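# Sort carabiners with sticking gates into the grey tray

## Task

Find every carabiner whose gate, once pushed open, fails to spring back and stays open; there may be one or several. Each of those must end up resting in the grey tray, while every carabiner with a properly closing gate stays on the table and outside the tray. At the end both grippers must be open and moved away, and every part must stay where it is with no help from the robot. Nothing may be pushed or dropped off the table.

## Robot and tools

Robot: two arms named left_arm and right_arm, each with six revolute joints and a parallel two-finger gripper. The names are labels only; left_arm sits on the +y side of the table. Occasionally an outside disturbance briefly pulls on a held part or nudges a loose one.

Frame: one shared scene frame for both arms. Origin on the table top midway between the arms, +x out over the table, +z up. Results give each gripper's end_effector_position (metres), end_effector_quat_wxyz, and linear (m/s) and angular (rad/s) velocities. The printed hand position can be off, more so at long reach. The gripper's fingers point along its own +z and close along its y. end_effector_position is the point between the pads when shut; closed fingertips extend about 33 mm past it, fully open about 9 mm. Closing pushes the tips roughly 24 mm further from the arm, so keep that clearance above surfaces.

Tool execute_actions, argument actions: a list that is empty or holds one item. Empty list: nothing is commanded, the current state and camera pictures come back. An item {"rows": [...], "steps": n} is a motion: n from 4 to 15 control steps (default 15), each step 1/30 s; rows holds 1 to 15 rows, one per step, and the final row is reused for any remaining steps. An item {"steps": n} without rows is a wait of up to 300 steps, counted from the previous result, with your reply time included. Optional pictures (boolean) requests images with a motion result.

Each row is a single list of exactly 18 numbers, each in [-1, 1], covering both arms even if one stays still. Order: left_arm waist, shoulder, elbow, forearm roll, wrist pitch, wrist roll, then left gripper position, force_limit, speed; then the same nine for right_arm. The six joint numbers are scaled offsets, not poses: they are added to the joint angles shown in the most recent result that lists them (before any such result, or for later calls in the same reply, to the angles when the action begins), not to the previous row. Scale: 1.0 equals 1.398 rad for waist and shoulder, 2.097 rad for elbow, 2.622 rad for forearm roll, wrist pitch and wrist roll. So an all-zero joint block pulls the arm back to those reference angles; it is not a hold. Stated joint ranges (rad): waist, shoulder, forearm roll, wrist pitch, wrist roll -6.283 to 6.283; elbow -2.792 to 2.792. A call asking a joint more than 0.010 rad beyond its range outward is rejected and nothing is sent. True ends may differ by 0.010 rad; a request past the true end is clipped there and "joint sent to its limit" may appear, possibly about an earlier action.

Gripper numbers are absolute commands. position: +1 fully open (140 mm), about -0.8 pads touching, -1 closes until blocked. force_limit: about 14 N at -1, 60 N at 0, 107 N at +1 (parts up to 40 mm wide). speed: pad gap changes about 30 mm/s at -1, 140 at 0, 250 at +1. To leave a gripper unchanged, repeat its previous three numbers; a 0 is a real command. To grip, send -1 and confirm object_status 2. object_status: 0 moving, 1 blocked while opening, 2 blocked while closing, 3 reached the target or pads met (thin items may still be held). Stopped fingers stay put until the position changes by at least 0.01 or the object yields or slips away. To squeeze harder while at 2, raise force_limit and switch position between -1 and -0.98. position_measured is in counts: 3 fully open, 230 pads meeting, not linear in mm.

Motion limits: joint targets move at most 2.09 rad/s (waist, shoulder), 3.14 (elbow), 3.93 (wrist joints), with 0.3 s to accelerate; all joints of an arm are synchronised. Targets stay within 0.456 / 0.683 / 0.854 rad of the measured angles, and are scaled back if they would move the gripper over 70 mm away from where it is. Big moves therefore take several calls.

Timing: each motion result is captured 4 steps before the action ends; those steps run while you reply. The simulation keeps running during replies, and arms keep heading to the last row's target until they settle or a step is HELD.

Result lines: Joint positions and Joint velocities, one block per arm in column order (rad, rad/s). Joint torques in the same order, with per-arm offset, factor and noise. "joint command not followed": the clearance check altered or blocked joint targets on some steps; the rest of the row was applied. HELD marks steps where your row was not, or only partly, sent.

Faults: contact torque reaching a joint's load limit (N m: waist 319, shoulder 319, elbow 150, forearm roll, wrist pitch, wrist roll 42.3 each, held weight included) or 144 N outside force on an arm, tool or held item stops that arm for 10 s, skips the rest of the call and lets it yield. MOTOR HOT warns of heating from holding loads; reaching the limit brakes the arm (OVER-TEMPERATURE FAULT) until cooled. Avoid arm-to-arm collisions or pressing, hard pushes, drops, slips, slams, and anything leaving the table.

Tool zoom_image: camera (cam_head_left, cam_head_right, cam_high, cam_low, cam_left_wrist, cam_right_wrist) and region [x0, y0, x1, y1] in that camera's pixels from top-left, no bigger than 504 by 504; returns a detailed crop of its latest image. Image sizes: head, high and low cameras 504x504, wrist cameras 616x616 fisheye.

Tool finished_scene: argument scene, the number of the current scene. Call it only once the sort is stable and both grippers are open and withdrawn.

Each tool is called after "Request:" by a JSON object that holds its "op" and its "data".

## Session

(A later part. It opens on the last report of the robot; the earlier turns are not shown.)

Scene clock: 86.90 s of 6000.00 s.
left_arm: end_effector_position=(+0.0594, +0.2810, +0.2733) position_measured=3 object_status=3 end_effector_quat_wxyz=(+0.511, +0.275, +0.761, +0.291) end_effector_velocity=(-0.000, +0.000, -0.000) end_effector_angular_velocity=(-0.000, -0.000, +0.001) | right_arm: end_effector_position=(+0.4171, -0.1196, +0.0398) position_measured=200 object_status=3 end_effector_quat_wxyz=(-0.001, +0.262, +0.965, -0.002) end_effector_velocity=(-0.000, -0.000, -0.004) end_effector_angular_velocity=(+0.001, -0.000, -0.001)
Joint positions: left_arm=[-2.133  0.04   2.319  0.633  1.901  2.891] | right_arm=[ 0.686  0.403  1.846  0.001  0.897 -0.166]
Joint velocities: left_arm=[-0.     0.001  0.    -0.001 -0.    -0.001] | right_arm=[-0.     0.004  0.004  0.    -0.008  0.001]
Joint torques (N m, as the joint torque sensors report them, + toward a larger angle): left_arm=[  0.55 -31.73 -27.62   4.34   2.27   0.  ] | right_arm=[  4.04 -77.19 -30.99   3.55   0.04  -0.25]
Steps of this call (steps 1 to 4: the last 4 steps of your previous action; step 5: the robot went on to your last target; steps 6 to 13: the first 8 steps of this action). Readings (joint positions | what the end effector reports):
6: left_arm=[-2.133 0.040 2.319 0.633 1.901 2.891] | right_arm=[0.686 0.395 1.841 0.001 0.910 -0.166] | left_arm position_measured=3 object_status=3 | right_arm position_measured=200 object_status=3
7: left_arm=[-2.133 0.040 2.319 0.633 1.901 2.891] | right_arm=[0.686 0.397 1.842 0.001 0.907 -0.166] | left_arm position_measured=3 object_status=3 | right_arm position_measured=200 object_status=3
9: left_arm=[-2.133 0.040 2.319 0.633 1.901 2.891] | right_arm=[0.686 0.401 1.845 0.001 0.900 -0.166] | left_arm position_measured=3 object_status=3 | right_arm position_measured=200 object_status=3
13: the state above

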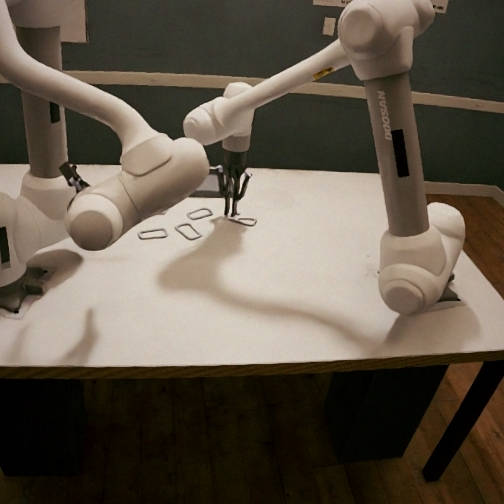

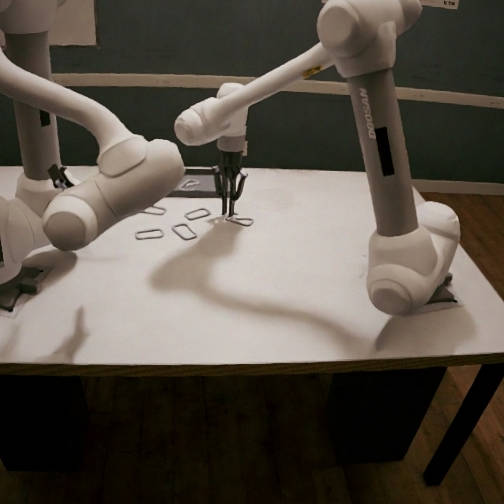

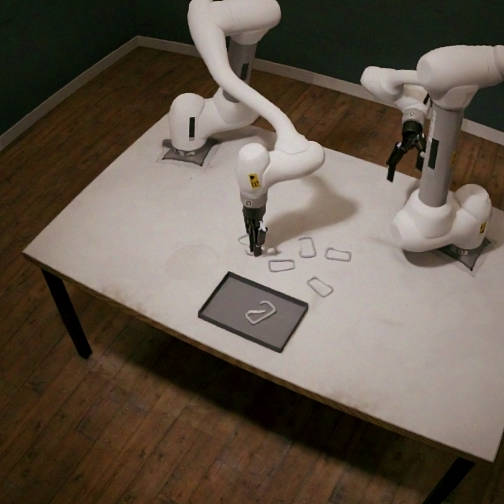

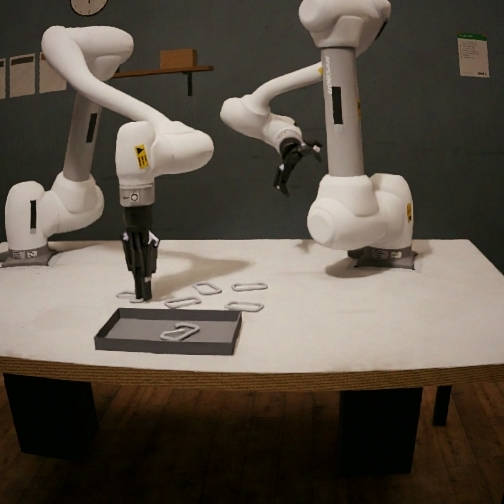

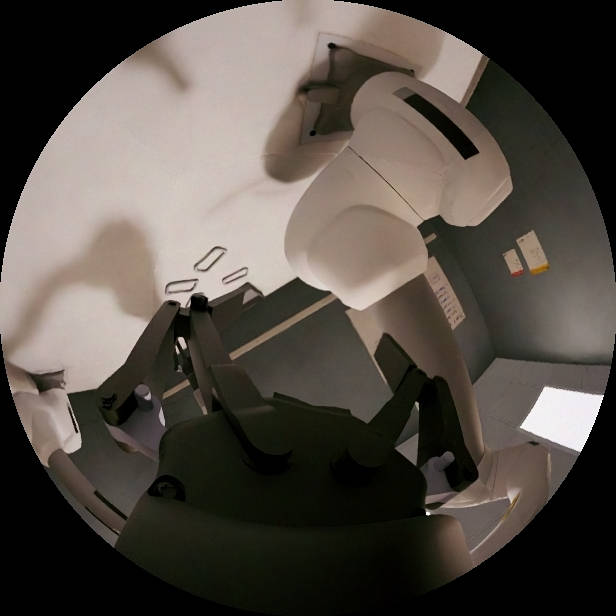

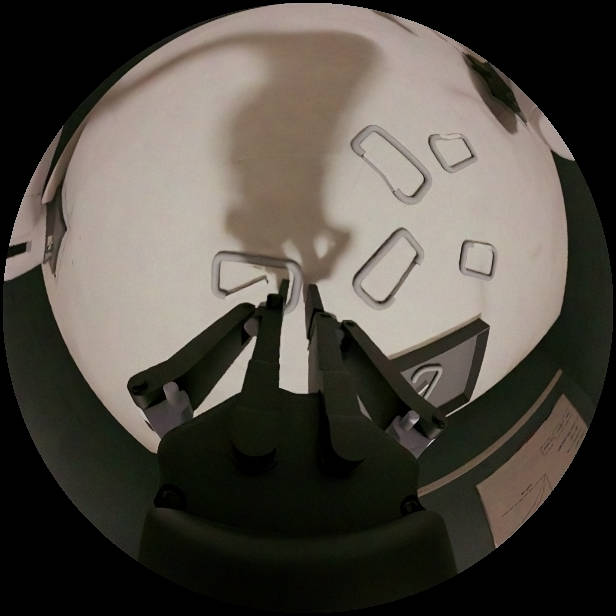

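No contact, z≈0.039. Close.

Request:
{"op": "execute_actions", "data": {"actions": [{"rows":[[0,0,0,0,0,0,1,0,0,0,0.0008,0,0,0,0,-1,-0.2,-0.3]],"steps":15}]}}

Request:
{"op": "execute_actions", "data": {"actions": [{"rows":[[0,0,0,0,0,0,1,0,0,0,0,0,0,0,0,-1,-0.2,-0.3]],"steps":6}]}}

Request:
{"op": "execute_actions", "data": {"actions": [{"rows":[[0,0,0,0,0,0,1,0,0,0,-0.05,-0.022,0,0.044,0,-1,-0.2,-0.3]],"steps":15}], "pictures": true}}

Scene clock: 87.43 s of 6000.00 s.
left_arm: end_effector_position=(+0.0594, +0.2810, +0.2733) position_measured=3 object_status=3 end_effector_quat_wxyz=(+0.511, +0.275, +0.761, +0.291) end_effector_velocity=(+0.000, -0.000, +0.000) end_effector_angular_velocity=(-0.002, -0.000, -0.000) | right_arm: end_effector_position=(+0.4170, -0.1197, +0.0391) position_measured=222 object_status=0 end_effector_quat_wxyz=(-0.001, +0.262, +0.965, -0.002) end_effector_velocity=(+0.000, -0.000, +0.001) end_effector_angular_velocity=(+0.001, -0.001, +0.001)
Joint positions: left_arm=[-2.133  0.04   2.319  0.633  1.901  2.891] | right_arm=[ 0.686  0.404  1.846  0.001  0.897 -0.166]
Joint velocities: left_arm=[-0.    -0.    -0.     0.001  0.    -0.001] | right_arm=[-0.    -0.001  0.    -0.001  0.    -0.   ]
Joint torques (N m, as the joint torque sensors report them, + toward a larger angle): left_arm=[ -0.15 -31.64 -27.83   4.28   2.23   0.15] | right_arm=[  2.02 -69.39 -25.99   3.6    0.38  -0.29]
Steps of this call (steps 1 to 4: the last 4 steps of your previous action; step 5: the robot went on to your last target; steps 6 to 16: the first 11 steps of this action). Readings (joint positions | what the end effector reports):
6: left_arm=[-2.133 0.040 2.319 0.633 1.901 2.891] | right_arm=[0.686 0.403 1.846 0.001 0.896 -0.166] | left_arm position_measured=3 object_status=3 | right_arm position_measured=200 object_status=0
7: left_arm=[-2.133 0.040 2.319 0.633 1.901 2.891] | right_arm=[0.686 0.403 1.846 0.001 0.896 -0.166] | left_arm position_measured=3 object_status=3 | right_arm position_measured=202 object_status=0
9: left_arm=[-2.133 0.040 2.319 0.633 1.901 2.891] | right_arm=[0.686 0.404 1.846 0.001 0.896 -0.166] | left_arm position_measured=3 object_status=3 | right_arm position_measured=213 object_status=0
13: left_arm=[-2.133 0.040 2.319 0.633 1.901 2.891] | right_arm=[0.686 0.404 1.846 0.001 0.897 -0.166] | left_arm position_measured=3 object_status=3 | right_arm position_measured=222 object_status=0
16: the state above

Scene clock: 87.63 s of 6000.00 s.
left_arm: end_effector_position=(+0.0594, +0.2810, +0.2733) position_measured=3 object_status=3 end_effector_quat_wxyz=(+0.511, +0.275, +0.761, +0.291) end_effector_velocity=(+0.000, -0.000, +0.000) end_effector_angular_velocity=(-0.000, +0.000, +0.001) | right_arm: end_effector_position=(+0.4170, -0.1197, +0.0391) position_measured=222 object_status=2 end_effector_quat_wxyz=(-0.001, +0.262, +0.965, -0.002) end_effector_velocity=(+0.000, +0.000, +0.001) end_effector_angular_velocity=(+0.001, -0.001, -0.000)
Joint positions: left_arm=[-2.133  0.04   2.319  0.633  1.901  2.891] | right_arm=[ 0.686  0.404  1.846  0.001  0.897 -0.166]
Joint velocities: left_arm=[ 0.001 -0.001 -0.     0.001  0.     0.001] | right_arm=[-0.    -0.001 -0.    -0.    -0.     0.   ]
Joint torques (N m, as the joint torque sensors report them, + toward a larger angle): left_arm=[ -0.06 -31.18 -27.33   4.23   2.3   -0.05] | right_arm=[  3.35 -66.04 -26.01   3.39   0.09  -0.45]
Steps of this call (steps 1 to 4: the last 4 steps of your previous action; steps 5 to 6: the first 2 steps of this action, its rows measured from where the robot was after step 4). Readings (joint positions | what the end effector reports):
4: left_arm=[-2.133 0.040 2.319 0.633 1.901 2.891] | right_arm=[0.686 0.404 1.846 0.001 0.897 -0.166] | left_arm position_measured=3 object_status=3 | right_arm position_measured=222 object_status=0
5: left_arm=[-2.133 0.040 2.319 0.633 1.901 2.891] | right_arm=[0.686 0.404 1.846 0.001 0.897 -0.166] | left_arm position_measured=3 object_status=3 | right_arm position_measured=222 object_status=2
6: the state above

Scene clock: 88.13 s of 6000.00 s.
left_arm: end_effector_position=(+0.0594, +0.2810, +0.2733) position_measured=3 object_status=3 end_effector_quat_wxyz=(+0.511, +0.275, +0.761, +0.291) end_effector_velocity=(-0.001, +0.000, -0.000) end_effector_angular_velocity=(+0.001, +0.000, -0.002) | right_arm: end_effector_position=(+0.4154, -0.1216, +0.1066) position_measured=222 object_status=2 end_effector_quat_wxyz=(-0.001, +0.262, +0.965, -0.002) end_effector_velocity=(-0.000, -0.000, +0.011) end_effector_angular_velocity=(+0.001, -0.001, +0.000)
Joint positions: left_arm=[-2.133  0.04   2.319  0.633  1.901  2.891] | right_arm=[ 0.686  0.335  1.8    0.001  1.011 -0.166]
Joint velocities: left_arm=[-0.002  0.     0.    -0.001 -0.     0.   ] | right_arm=[ 0.    -0.01  -0.008 -0.     0.017  0.   ]
Joint torques (N m, as the joint torque sensors report them, + toward a larger angle): left_arm=[  0.29 -30.86 -27.65   4.36   2.16   0.05] | right_arm=[  3.43 -68.98 -33.48   3.71   0.03  -0.44]
Steps of this call (steps 1 to 4: the last 4 steps of your previous action; steps 5 to 15: the first 11 steps of this action, its rows measured from where the robot was after step 4). Readings (joint positions | what the end effector reports):
4: left_arm=[-2.133 0.040 2.319 0.633 1.901 2.891] | right_arm=[0.686 0.404 1.846 0.001 0.897 -0.166] | left_arm position_measured=3 object_status=3 | right_arm position_measured=222 object_status=2
5: left_arm=[-2.133 0.040 2.319 0.633 1.901 2.891] | right_arm=[0.686 0.404 1.846 0.001 0.897 -0.166] | left_arm position_measured=3 object_status=3 | right_arm position_measured=222 object_status=2
6: left_arm=[-2.133 0.040 2.319 0.633 1.901 2.891] | right_arm=[0.686 0.401 1.844 0.001 0.903 -0.166] | left_arm position_measured=3 object_status=3 | right_arm position_measured=222 object_status=2
8: left_arm=[-2.133 0.040 2.319 0.633 1.901 2.891] | right_arm=[0.686 0.373 1.825 0.001 0.949 -0.166] | left_arm position_measured=3 object_status=3 | right_arm position_measured=222 object_status=2
12: left_arm=[-2.133 0.040 2.319 0.633 1.901 2.891] | right_arm=[0.686 0.337 1.802 0.001 1.007 -0.166] | left_arm position_measured=3 object_status=3 | right_arm position_measured=222 object_status=2
15: the state above

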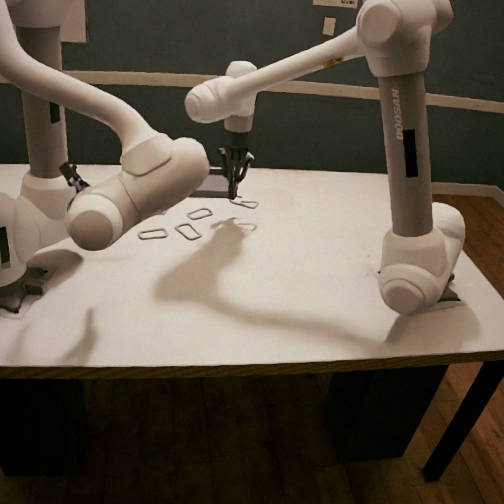

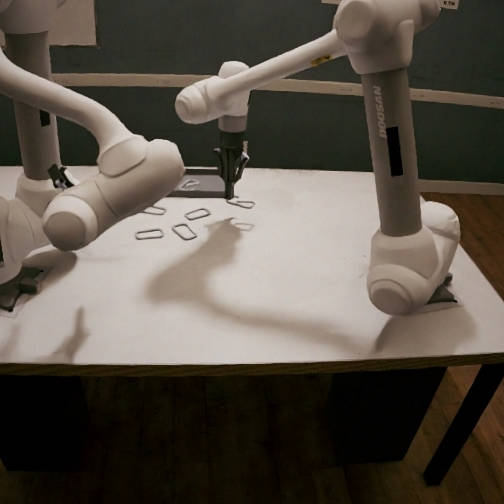

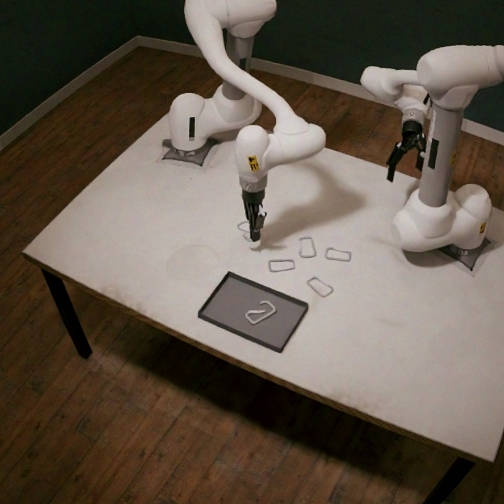

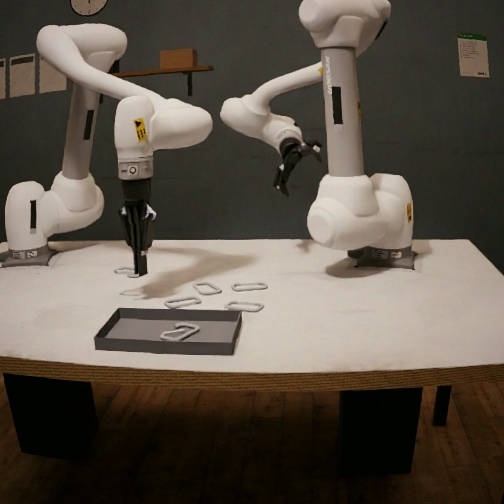

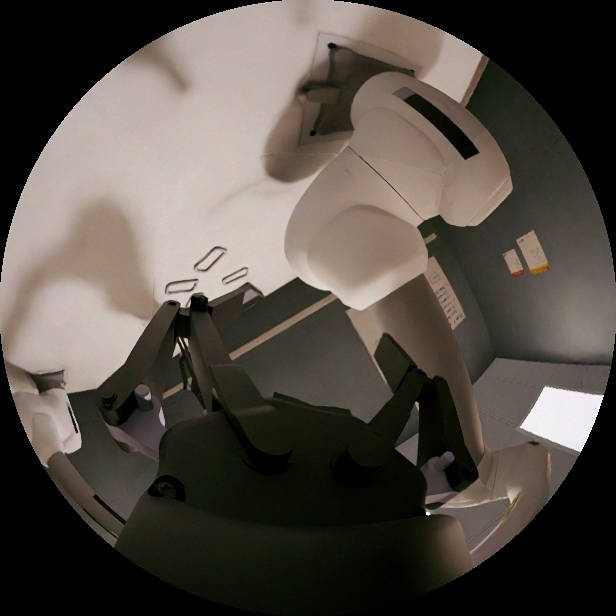

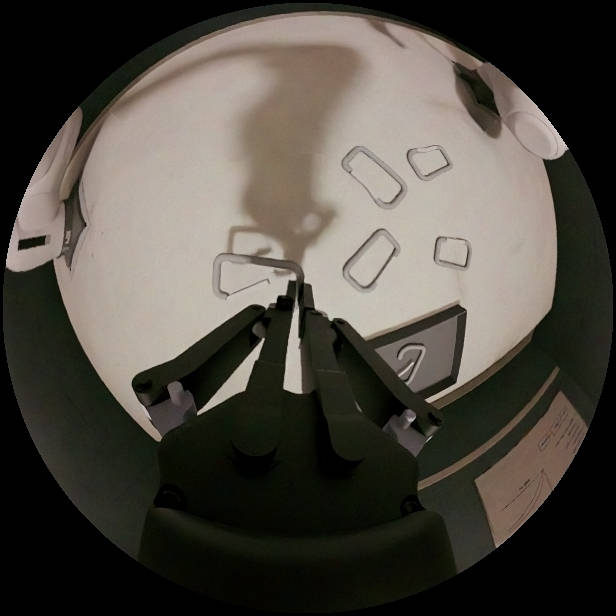

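Request:
{"op": "execute_actions", "data": {"actions": [{"rows":[[0,0,0,0,0,0,1,0,0,-0.1436,0.2122,-0.2173,0,0.059,0.32,-1,-0.2,-0.3]],"steps":15}]}}

Request:
{"op": "execute_actions", "data": {"actions": [{"steps":16}], "pictures": true}}

Scene clock: 89.00 s of 6000.00 s.
left_arm: end_effector_position=(+0.0594, +0.2810, +0.2733) position_measured=3 object_status=3 end_effector_quat_wxyz=(+0.511, +0.275, +0.761, +0.291) end_effector_velocity=(+0.000, +0.000, +0.000) end_effector_angular_velocity=(-0.001, +0.001, +0.001) | right_arm: end_effector_position=(+0.5280, -0.0923, +0.1095) position_measured=222 object_status=2 end_effector_quat_wxyz=(-0.001, +0.474, +0.881, -0.001) end_effector_velocity=(+0.387, +0.063, -0.008) end_effector_angular_velocity=(+0.001, -0.006, -1.533)
Joint positions: left_arm=[-2.133  0.04   2.319  0.633  1.901  2.891] | right_arm=[0.598 0.464 1.6   0.001 1.08  0.202]
Joint velocities: left_arm=[ 0.001 -0.001  0.    -0.001  0.    -0.001] | right_arm=[-0.298  0.44  -0.672 -0.     0.226  1.235]
Joint torques (N m, as the joint torque sensors report them, + toward a larger angle): left_arm=[ -0.41 -31.44 -27.7    4.29   2.31   0.08] | right_arm=[  0.56 -82.08 -34.9    3.76  -0.09  -0.55]
Steps of this call (steps 1 to 4: the last 4 steps of your previous action; steps 5 to 15: the robot went on to your last target; steps 16 to 26: the first 11 steps of this action). Readings (joint positions | what the end effector reports):
16: left_arm=[-2.133 0.040 2.319 0.633 1.901 2.891] | right_arm=[0.686 0.334 1.799 0.001 1.012 -0.166] | left_arm position_measured=3 object_status=3 | right_arm position_measured=222 object_status=2
17: left_arm=[-2.133 0.040 2.319 0.633 1.901 2.891] | right_arm=[0.684 0.336 1.796 0.001 1.014 -0.159] | left_arm position_measured=3 object_status=3 | right_arm position_measured=222 object_status=2
19: left_arm=[-2.133 0.040 2.319 0.633 1.901 2.891] | right_arm=[0.671 0.356 1.765 0.001 1.024 -0.103] | left_arm position_measured=3 object_status=3 | right_arm position_measured=222 object_status=2
23: left_arm=[-2.133 0.040 2.319 0.633 1.901 2.891] | right_arm=[0.628 0.420 1.668 0.001 1.056 0.076] | left_arm position_measured=3 object_status=3 | right_arm position_measured=222 object_status=2
26: the state above

Scene clock: 89.53 s of 6000.00 s.
left_arm: end_effector_position=(+0.0594, +0.2810, +0.2733) position_measured=3 object_status=3 end_effector_quat_wxyz=(+0.511, +0.275, +0.761, +0.291) end_effector_velocity=(+0.000, +0.000, +0.000) end_effector_angular_velocity=(+0.002, +0.001, +0.001) | right_arm: end_effector_position=(+0.6746, -0.0854, +0.1002) position_measured=222 object_status=2 end_effector_quat_wxyz=(-0.000, +0.706, +0.708, +0.000) end_effector_velocity=(+0.006, +0.000, -0.001) end_effector_angular_velocity=(+0.000, +0.000, -0.029)
Joint positions: left_arm=[-2.133  0.04   2.319  0.633  1.901  2.891] | right_arm=[0.485 0.631 1.345 0.001 1.165 0.671]
Joint velocities: left_arm=[ 0.001 -0.001  0.    -0.001  0.     0.002] | right_arm=[-0.004  0.008 -0.013  0.001  0.004  0.025]
Joint torques (N m, as the joint torque sensors report them, + toward a larger angle): left_arm=[  0.12 -30.69 -27.83   4.3    2.28   0.02] | right_arm=[   2.17 -104.33  -36.18    4.29   -0.16   -0.08]
Kept back: nothing.
Steps of this call (steps 1 to 4: the last 4 steps of your previous action; steps 5 to 16: the robot went on to your last target). Readings (joint positions | what the end effector reports):
1: left_arm=[-2.133 0.040 2.319 0.633 1.901 2.891] | right_arm=[0.588 0.479 1.577 0.001 1.087 0.244] | left_arm position_measured=3 object_status=3 | right_arm position_measured=222 object_status=2
2: left_arm=[-2.133 0.040 2.319 0.633 1.901 2.891] | right_arm=[0.578 0.494 1.554 0.001 1.095 0.286] | left_arm position_measured=3 object_status=3 | right_arm position_measured=222 object_status=2
4: left_arm=[-2.133 0.040 2.319 0.633 1.901 2.891] | right_arm=[0.558 0.524 1.509 0.001 1.110 0.370] | left_arm position_measured=3 object_status=3 | right_arm position_measured=222 object_status=2
8: left_arm=[-2.133 0.040 2.319 0.633 1.901 2.891] | right_arm=[0.517 0.584 1.417 0.001 1.141 0.539] | left_arm position_measured=3 object_status=3 | right_arm position_measured=222 object_status=2
16: the state above

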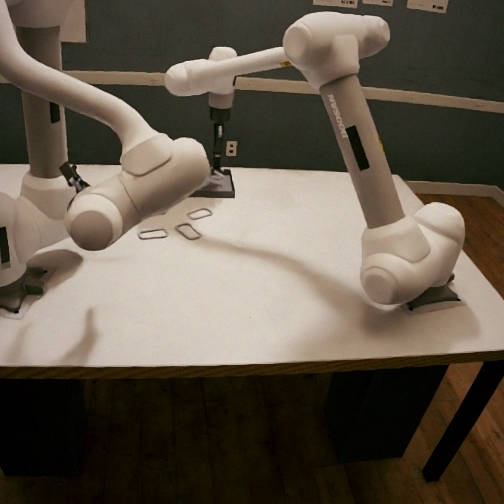

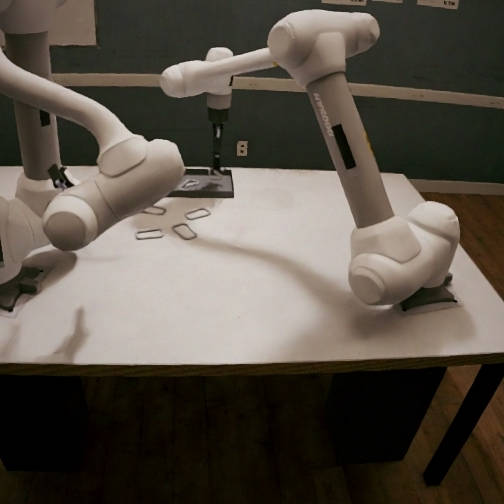

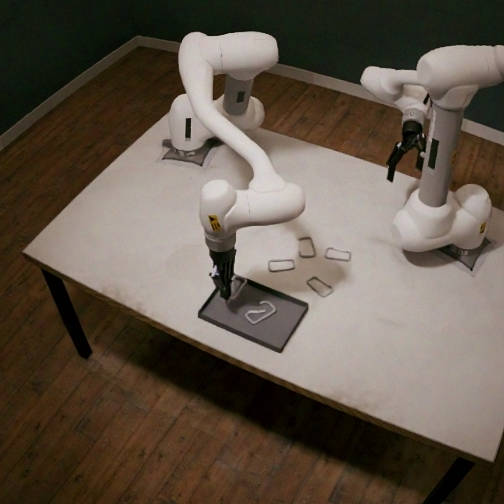

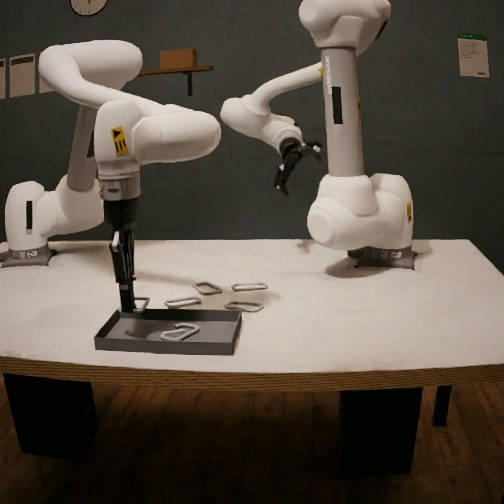

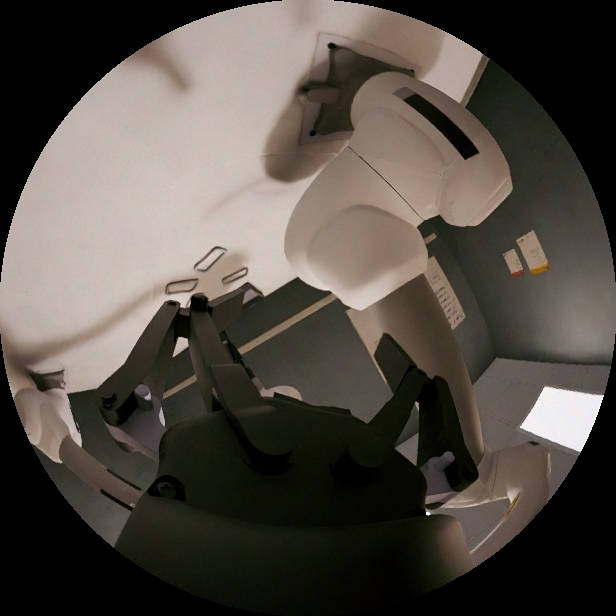

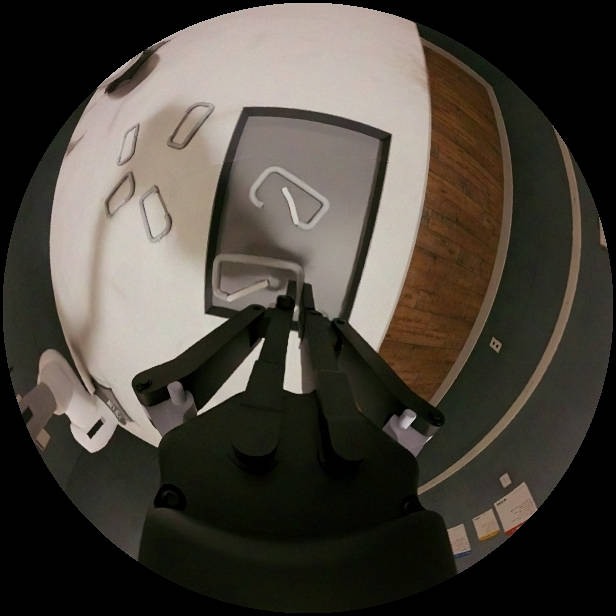

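Request:
{"op": "execute_actions", "data": {"actions": [{"rows":[[0,0,0,0,0,0,1,0,0,-0.0036,0.029,-0.024,0,0.004,0,-1,-0.2,-0.3],[0,0,0,0,0,0,1,0,0,-0.0036,0.029,-0.024,0,0.004,0,-1,-0.2,-0.3],[0,0,0,0,0,0,1,0,0,-0.0036,0.029,-0.024,0,0.004,0,-1,-0.2,-0.3],[0,0,0,0,0,0,1,0,0,-0.0036,0.029,-0.024,0,0.004,0,-1,-0.2,-0.3],[0,0,0,0,0,0,1,0,0,-0.0036,0.029,-0.024,0,0.004,0,-1,-0.2,-0.3],[0,0,0,0,0,0,1,0,0,-0.0036,0.0504,-0.0085,0,-0.02,0,-1,-0.2,-0.3]],"steps":15}]}}

Request:
{"op": "execute_actions", "data": {"actions": [{"steps":8}], "pictures": true}}

Scene clock: 90.47 s of 6000.00 s.
left_arm: end_effector_position=(+0.0594, +0.2810, +0.2733) position_measured=3 object_status=3 end_effector_quat_wxyz=(+0.511, +0.275, +0.761, +0.291) end_effector_velocity=(+0.000, -0.000, +0.000) end_effector_angular_velocity=(-0.000, -0.000, +0.000) | right_arm: end_effector_position=(+0.6944, -0.0753, +0.0509) position_measured=222 object_status=2 end_effector_quat_wxyz=(-0.000, +0.708, +0.706, -0.001) end_effector_velocity=(+0.008, +0.005, -0.072) end_effector_angular_velocity=(+0.013, -0.017, +0.000)
Joint positions: left_arm=[-2.133  0.04   2.319  0.633  1.901  2.891] | right_arm=[0.48  0.698 1.325 0.001 1.12  0.671]
Joint velocities: left_arm=[ 0.  0.  0.  0.  0. -0.] | right_arm=[-0.     0.056  0.043 -0.001 -0.121 -0.   ]
Joint torques (N m, as the joint torque sensors report them, + toward a larger angle): left_arm=[ -0.78 -30.45 -27.9    4.38   2.18  -0.05] | right_arm=[   4.8  -133.37  -46.26    5.3    -0.18   -0.47]
Steps of this call (steps 1 to 15: the robot went on to your last target; steps 16 to 17: nothing new was sent; steps 18 to 28: the first 11 steps of this action). Readings (joint positions | what the end effector reports):
18: left_arm=[-2.133 0.040 2.319 0.633 1.901 2.891] | right_arm=[0.485 0.632 1.344 0.001 1.166 0.673] | left_arm position_measured=3 object_status=3 | right_arm position_measured=222 object_status=2
19: left_arm=[-2.133 0.040 2.319 0.633 1.901 2.891] | right_arm=[0.485 0.635 1.340 0.001 1.167 0.673] | left_arm position_measured=3 object_status=3 | right_arm position_measured=222 object_status=2
21: left_arm=[-2.133 0.040 2.319 0.633 1.901 2.891] | right_arm=[0.482 0.655 1.315 0.001 1.172 0.673] | left_arm position_measured=3 object_status=3 | right_arm position_measured=222 object_status=2
25: left_arm=[-2.133 0.040 2.319 0.633 1.901 2.891] | right_arm=[0.481 0.680 1.308 0.001 1.153 0.672] | left_arm position_measured=3 object_status=3 | right_arm position_measured=222 object_status=2
28: the state above

Scene clock: 90.73 s of 6000.00 s.
left_arm: end_effector_position=(+0.0594, +0.2810, +0.2733) position_measured=3 object_status=3 end_effector_quat_wxyz=(+0.511, +0.275, +0.761, +0.291) end_effector_velocity=(+0.000, -0.000, -0.000) end_effector_angular_velocity=(-0.000, -0.001, +0.001) | right_arm: end_effector_position=(+0.6947, -0.0751, +0.0466) position_measured=222 object_status=2 end_effector_quat_wxyz=(-0.000, +0.708, +0.706, -0.000) end_effector_velocity=(-0.000, -0.000, -0.001) end_effector_angular_velocity=(-0.000, -0.000, +0.000)
Joint positions: left_arm=[-2.133  0.04   2.319  0.633  1.901  2.891] | right_arm=[0.48  0.701 1.328 0.001 1.113 0.671]
Joint velocities: left_arm=[ 0.001  0.001  0.    -0.    -0.    -0.001] | right_arm=[-0.     0.001  0.001 -0.    -0.002  0.   ]
Joint torques (N m, as the joint torque sensors report them, + toward a larger angle): left_arm=[  0.35 -31.04 -28.2    4.33   2.25  -0.03] | right_arm=[   3.36 -106.16  -36.99    3.93   -0.2    -0.25]
Kept back: nothing.
Steps of this call (steps 1 to 4: the last 4 steps of your previous action; steps 5 to 8: the robot went on to your last target). Readings (joint positions | what the end effector reports):
1: left_arm=[-2.133 0.040 2.319 0.633 1.901 2.891] | right_arm=[0.480 0.699 1.326 0.001 1.117 0.671] | left_arm position_measured=3 object_status=3 | right_arm position_measured=222 object_status=2
2: left_arm=[-2.133 0.040 2.319 0.633 1.901 2.891] | right_arm=[0.480 0.700 1.326 0.001 1.116 0.671] | left_arm position_measured=3 object_status=3 | right_arm position_measured=222 object_status=2
4: left_arm=[-2.133 0.040 2.319 0.633 1.901 2.891] | right_arm=[0.480 0.701 1.327 0.001 1.114 0.671] | left_arm position_measured=3 object_status=3 | right_arm position_measured=222 object_status=2
8: the state above

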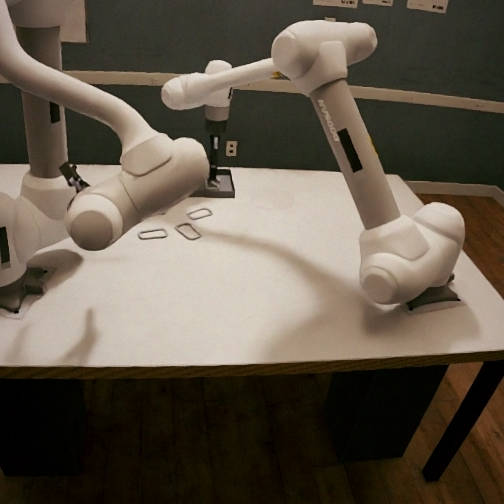

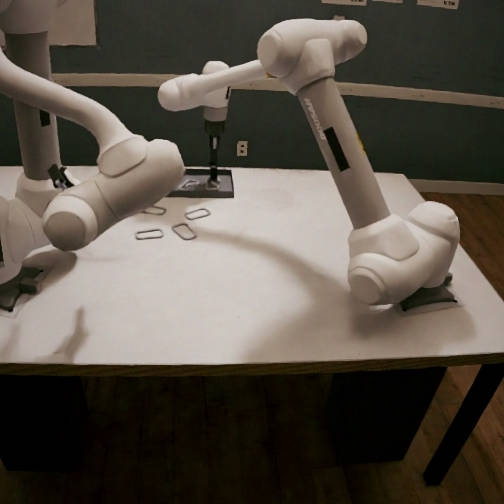

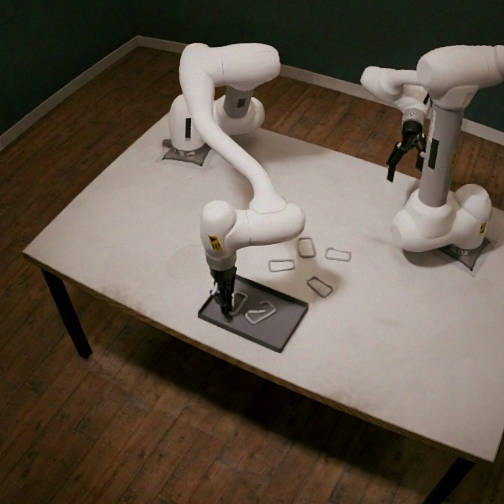

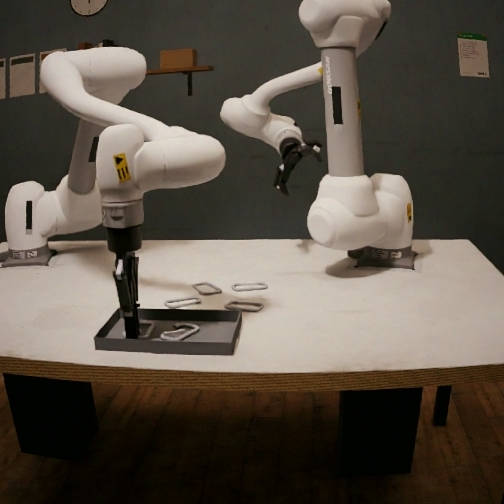

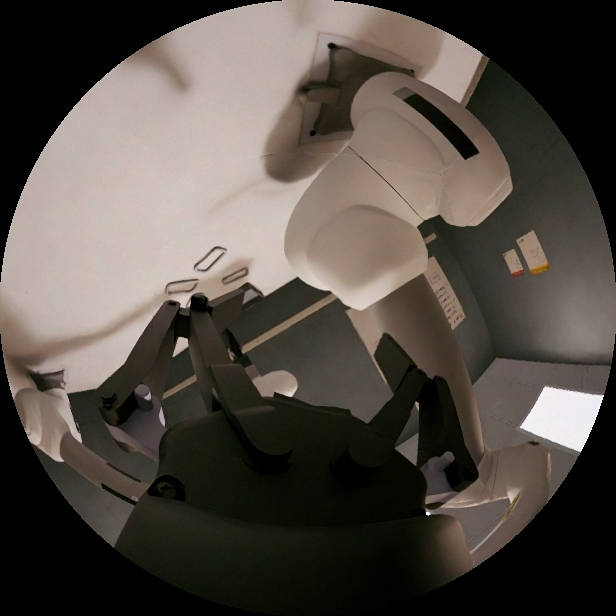

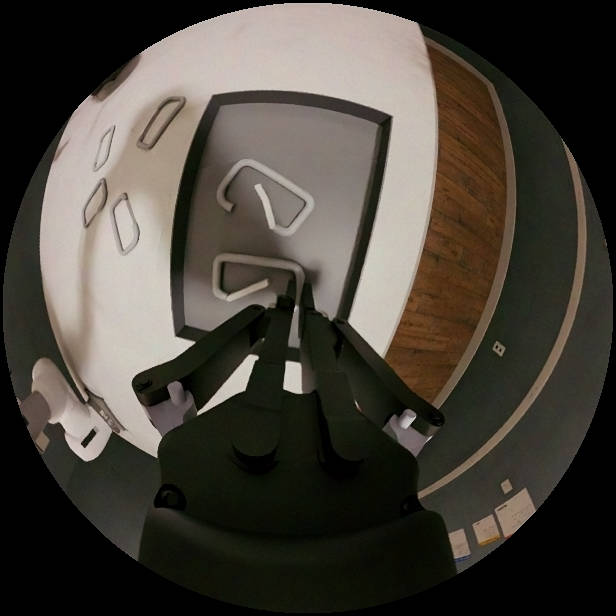

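Request:
{"op": "execute_actions", "data": {"actions": [{"rows":[[0,0,0,0,0,0,1,0,0,0,0.002,0.001,0,-0.002,0,-0.56,-0.2,0.3]],"steps":14}]}}

Request:
{"op": "execute_actions", "data": {"actions": [{"rows":[[0,0,0,0,0,0,1,0,0,0,-0.04,-0.022,0,0.039,0,-0.56,-0.2,0.3]],"steps":12}], "pictures": true}}

Scene clock: 91.17 s of 6000.00 s.
left_arm: end_effector_position=(+0.0594, +0.2810, +0.2733) position_measured=3 object_status=3 end_effector_quat_wxyz=(+0.511, +0.275, +0.761, +0.291) end_effector_velocity=(-0.000, +0.000, -0.000) end_effector_angular_velocity=(+0.000, +0.000, +0.000) | right_arm: end_effector_position=(+0.6949, -0.0750, +0.0431) position_measured=200 object_status=0 end_effector_quat_wxyz=(-0.000, +0.708, +0.706, +0.000) end_effector_velocity=(-0.000, +0.001, +0.001) end_effector_angular_velocity=(+0.002, -0.001, -0.000)
Joint positions: left_arm=[-2.133  0.04   2.319  0.633  1.901  2.891] | right_arm=[0.48  0.704 1.33  0.001 1.108 0.671]
Joint velocities: left_arm=[-0.     0.    -0.    -0.001  0.    -0.   ] | right_arm=[ 0.    -0.001  0.     0.001 -0.001 -0.   ]
Joint torques (N m, as the joint torque sensors report them, + toward a larger angle): left_arm=[ -0.02 -31.17 -27.62   4.29   2.21  -0.02] | right_arm=[   3.81 -104.7   -36.32    4.13    0.07   -0.15]
Steps of this call (steps 1 to 3: the robot went on to your last target; steps 4 to 13: the first 10 steps of this action). Readings (joint positions | what the end effector reports):
4: left_arm=[-2.133 0.040 2.319 0.633 1.901 2.891] | right_arm=[0.480 0.701 1.328 0.001 1.113 0.671] | left_arm position_measured=3 object_status=3 | right_arm position_measured=222 object_status=0
5: left_arm=[-2.133 0.040 2.319 0.633 1.901 2.891] | right_arm=[0.480 0.702 1.328 0.001 1.112 0.671] | left_arm position_measured=3 object_status=3 | right_arm position_measured=222 object_status=0
7: left_arm=[-2.133 0.040 2.319 0.633 1.901 2.891] | right_arm=[0.480 0.703 1.329 0.001 1.109 0.671] | left_arm position_measured=3 object_status=3 | right_arm position_measured=202 object_status=0
11: left_arm=[-2.133 0.040 2.319 0.633 1.901 2.891] | right_arm=[0.480 0.704 1.330 0.001 1.108 0.671] | left_arm position_measured=3 object_status=3 | right_arm position_measured=200 object_status=0
13: the state above

Scene clock: 91.57 s of 6000.00 s.
left_arm: end_effector_position=(+0.0594, +0.2810, +0.2733) position_measured=3 object_status=3 end_effector_quat_wxyz=(+0.511, +0.275, +0.761, +0.291) end_effector_velocity=(-0.000, +0.000, -0.000) end_effector_angular_velocity=(+0.002, +0.000, +0.002) | right_arm: end_effector_position=(+0.6919, -0.0775, +0.1138) position_measured=200 object_status=3 end_effector_quat_wxyz=(-0.000, +0.708, +0.706, +0.000) end_effector_velocity=(-0.010, -0.007, +0.041) end_effector_angular_velocity=(-0.014, +0.017, +0.001)
Joint positions: left_arm=[-2.133  0.04   2.319  0.633  1.901  2.891] | right_arm=[0.48  0.65  1.286 0.001 1.205 0.671]
Joint velocities: left_arm=[ 0.     0.     0.    -0.002  0.     0.   ] | right_arm=[ 0.001 -0.032 -0.024 -0.001  0.078  0.   ]
Joint torques (N m, as the joint torque sensors report them, + toward a larger angle): left_arm=[ -0.36 -31.37 -27.96   4.33   2.38   0.07] | right_arm=[  2.03 -82.88 -29.26   3.42  -0.24  -0.22]
Steps of this call (steps 1 to 4: the last 4 steps of your previous action; steps 5 to 12: the first 8 steps of this action, its rows measured from where the robot was after step 4). Readings (joint positions | what the end effector reports):
4: left_arm=[-2.133 0.040 2.319 0.633 1.901 2.891] | right_arm=[0.480 0.704 1.330 0.001 1.108 0.671] | left_arm position_measured=3 object_status=3 | right_arm position_measured=200 object_status=3
5: left_arm=[-2.133 0.040 2.319 0.633 1.901 2.891] | right_arm=[0.480 0.704 1.330 0.001 1.108 0.671] | left_arm position_measured=3 object_status=3 | right_arm position_measured=200 object_status=3
6: left_arm=[-2.133 0.040 2.319 0.633 1.901 2.891] | right_arm=[0.480 0.702 1.328 0.001 1.113 0.671] | left_arm position_measured=3 object_status=3 | right_arm position_measured=200 object_status=3
8: left_arm=[-2.133 0.040 2.319 0.633 1.901 2.891] | right_arm=[0.480 0.678 1.307 0.000 1.157 0.671] | left_arm position_measured=3 object_status=3 | right_arm position_measured=200 object_status=3
12: the state above

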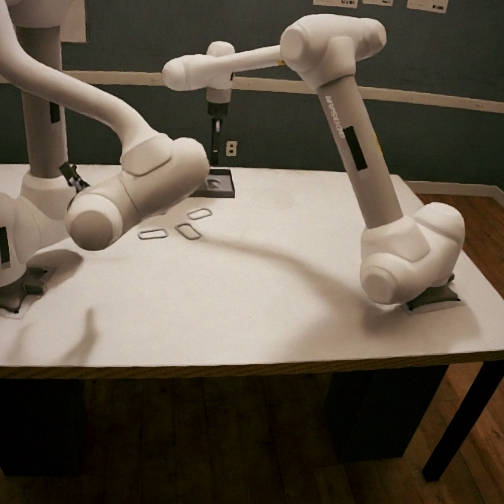

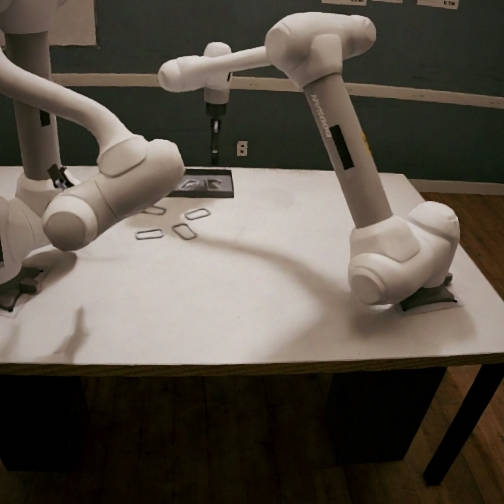

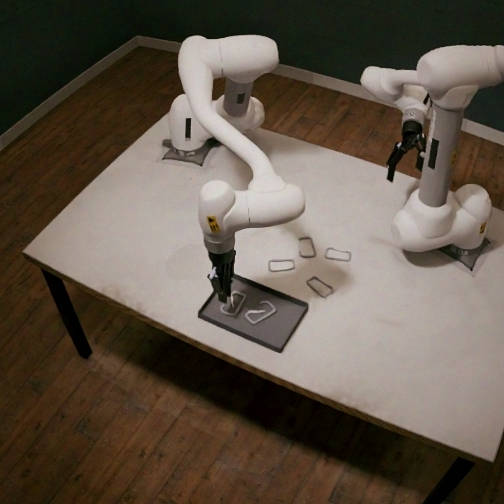

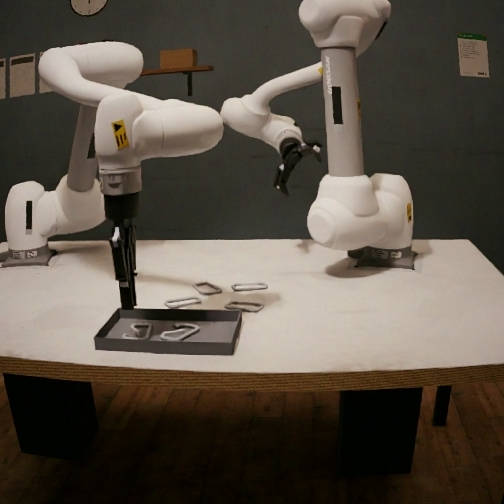

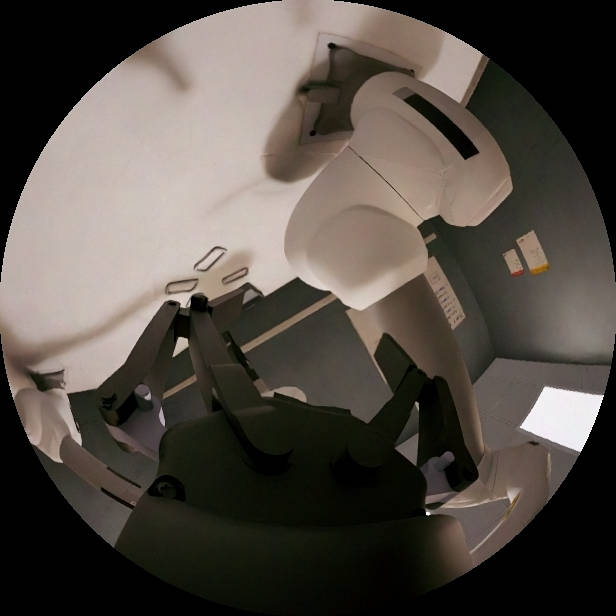

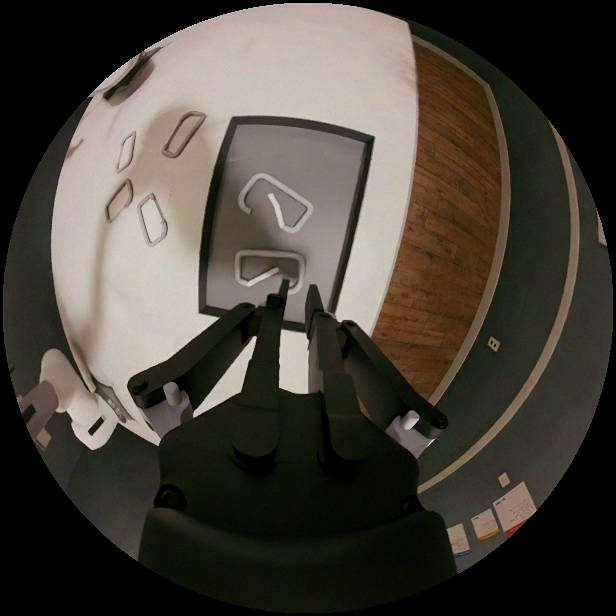

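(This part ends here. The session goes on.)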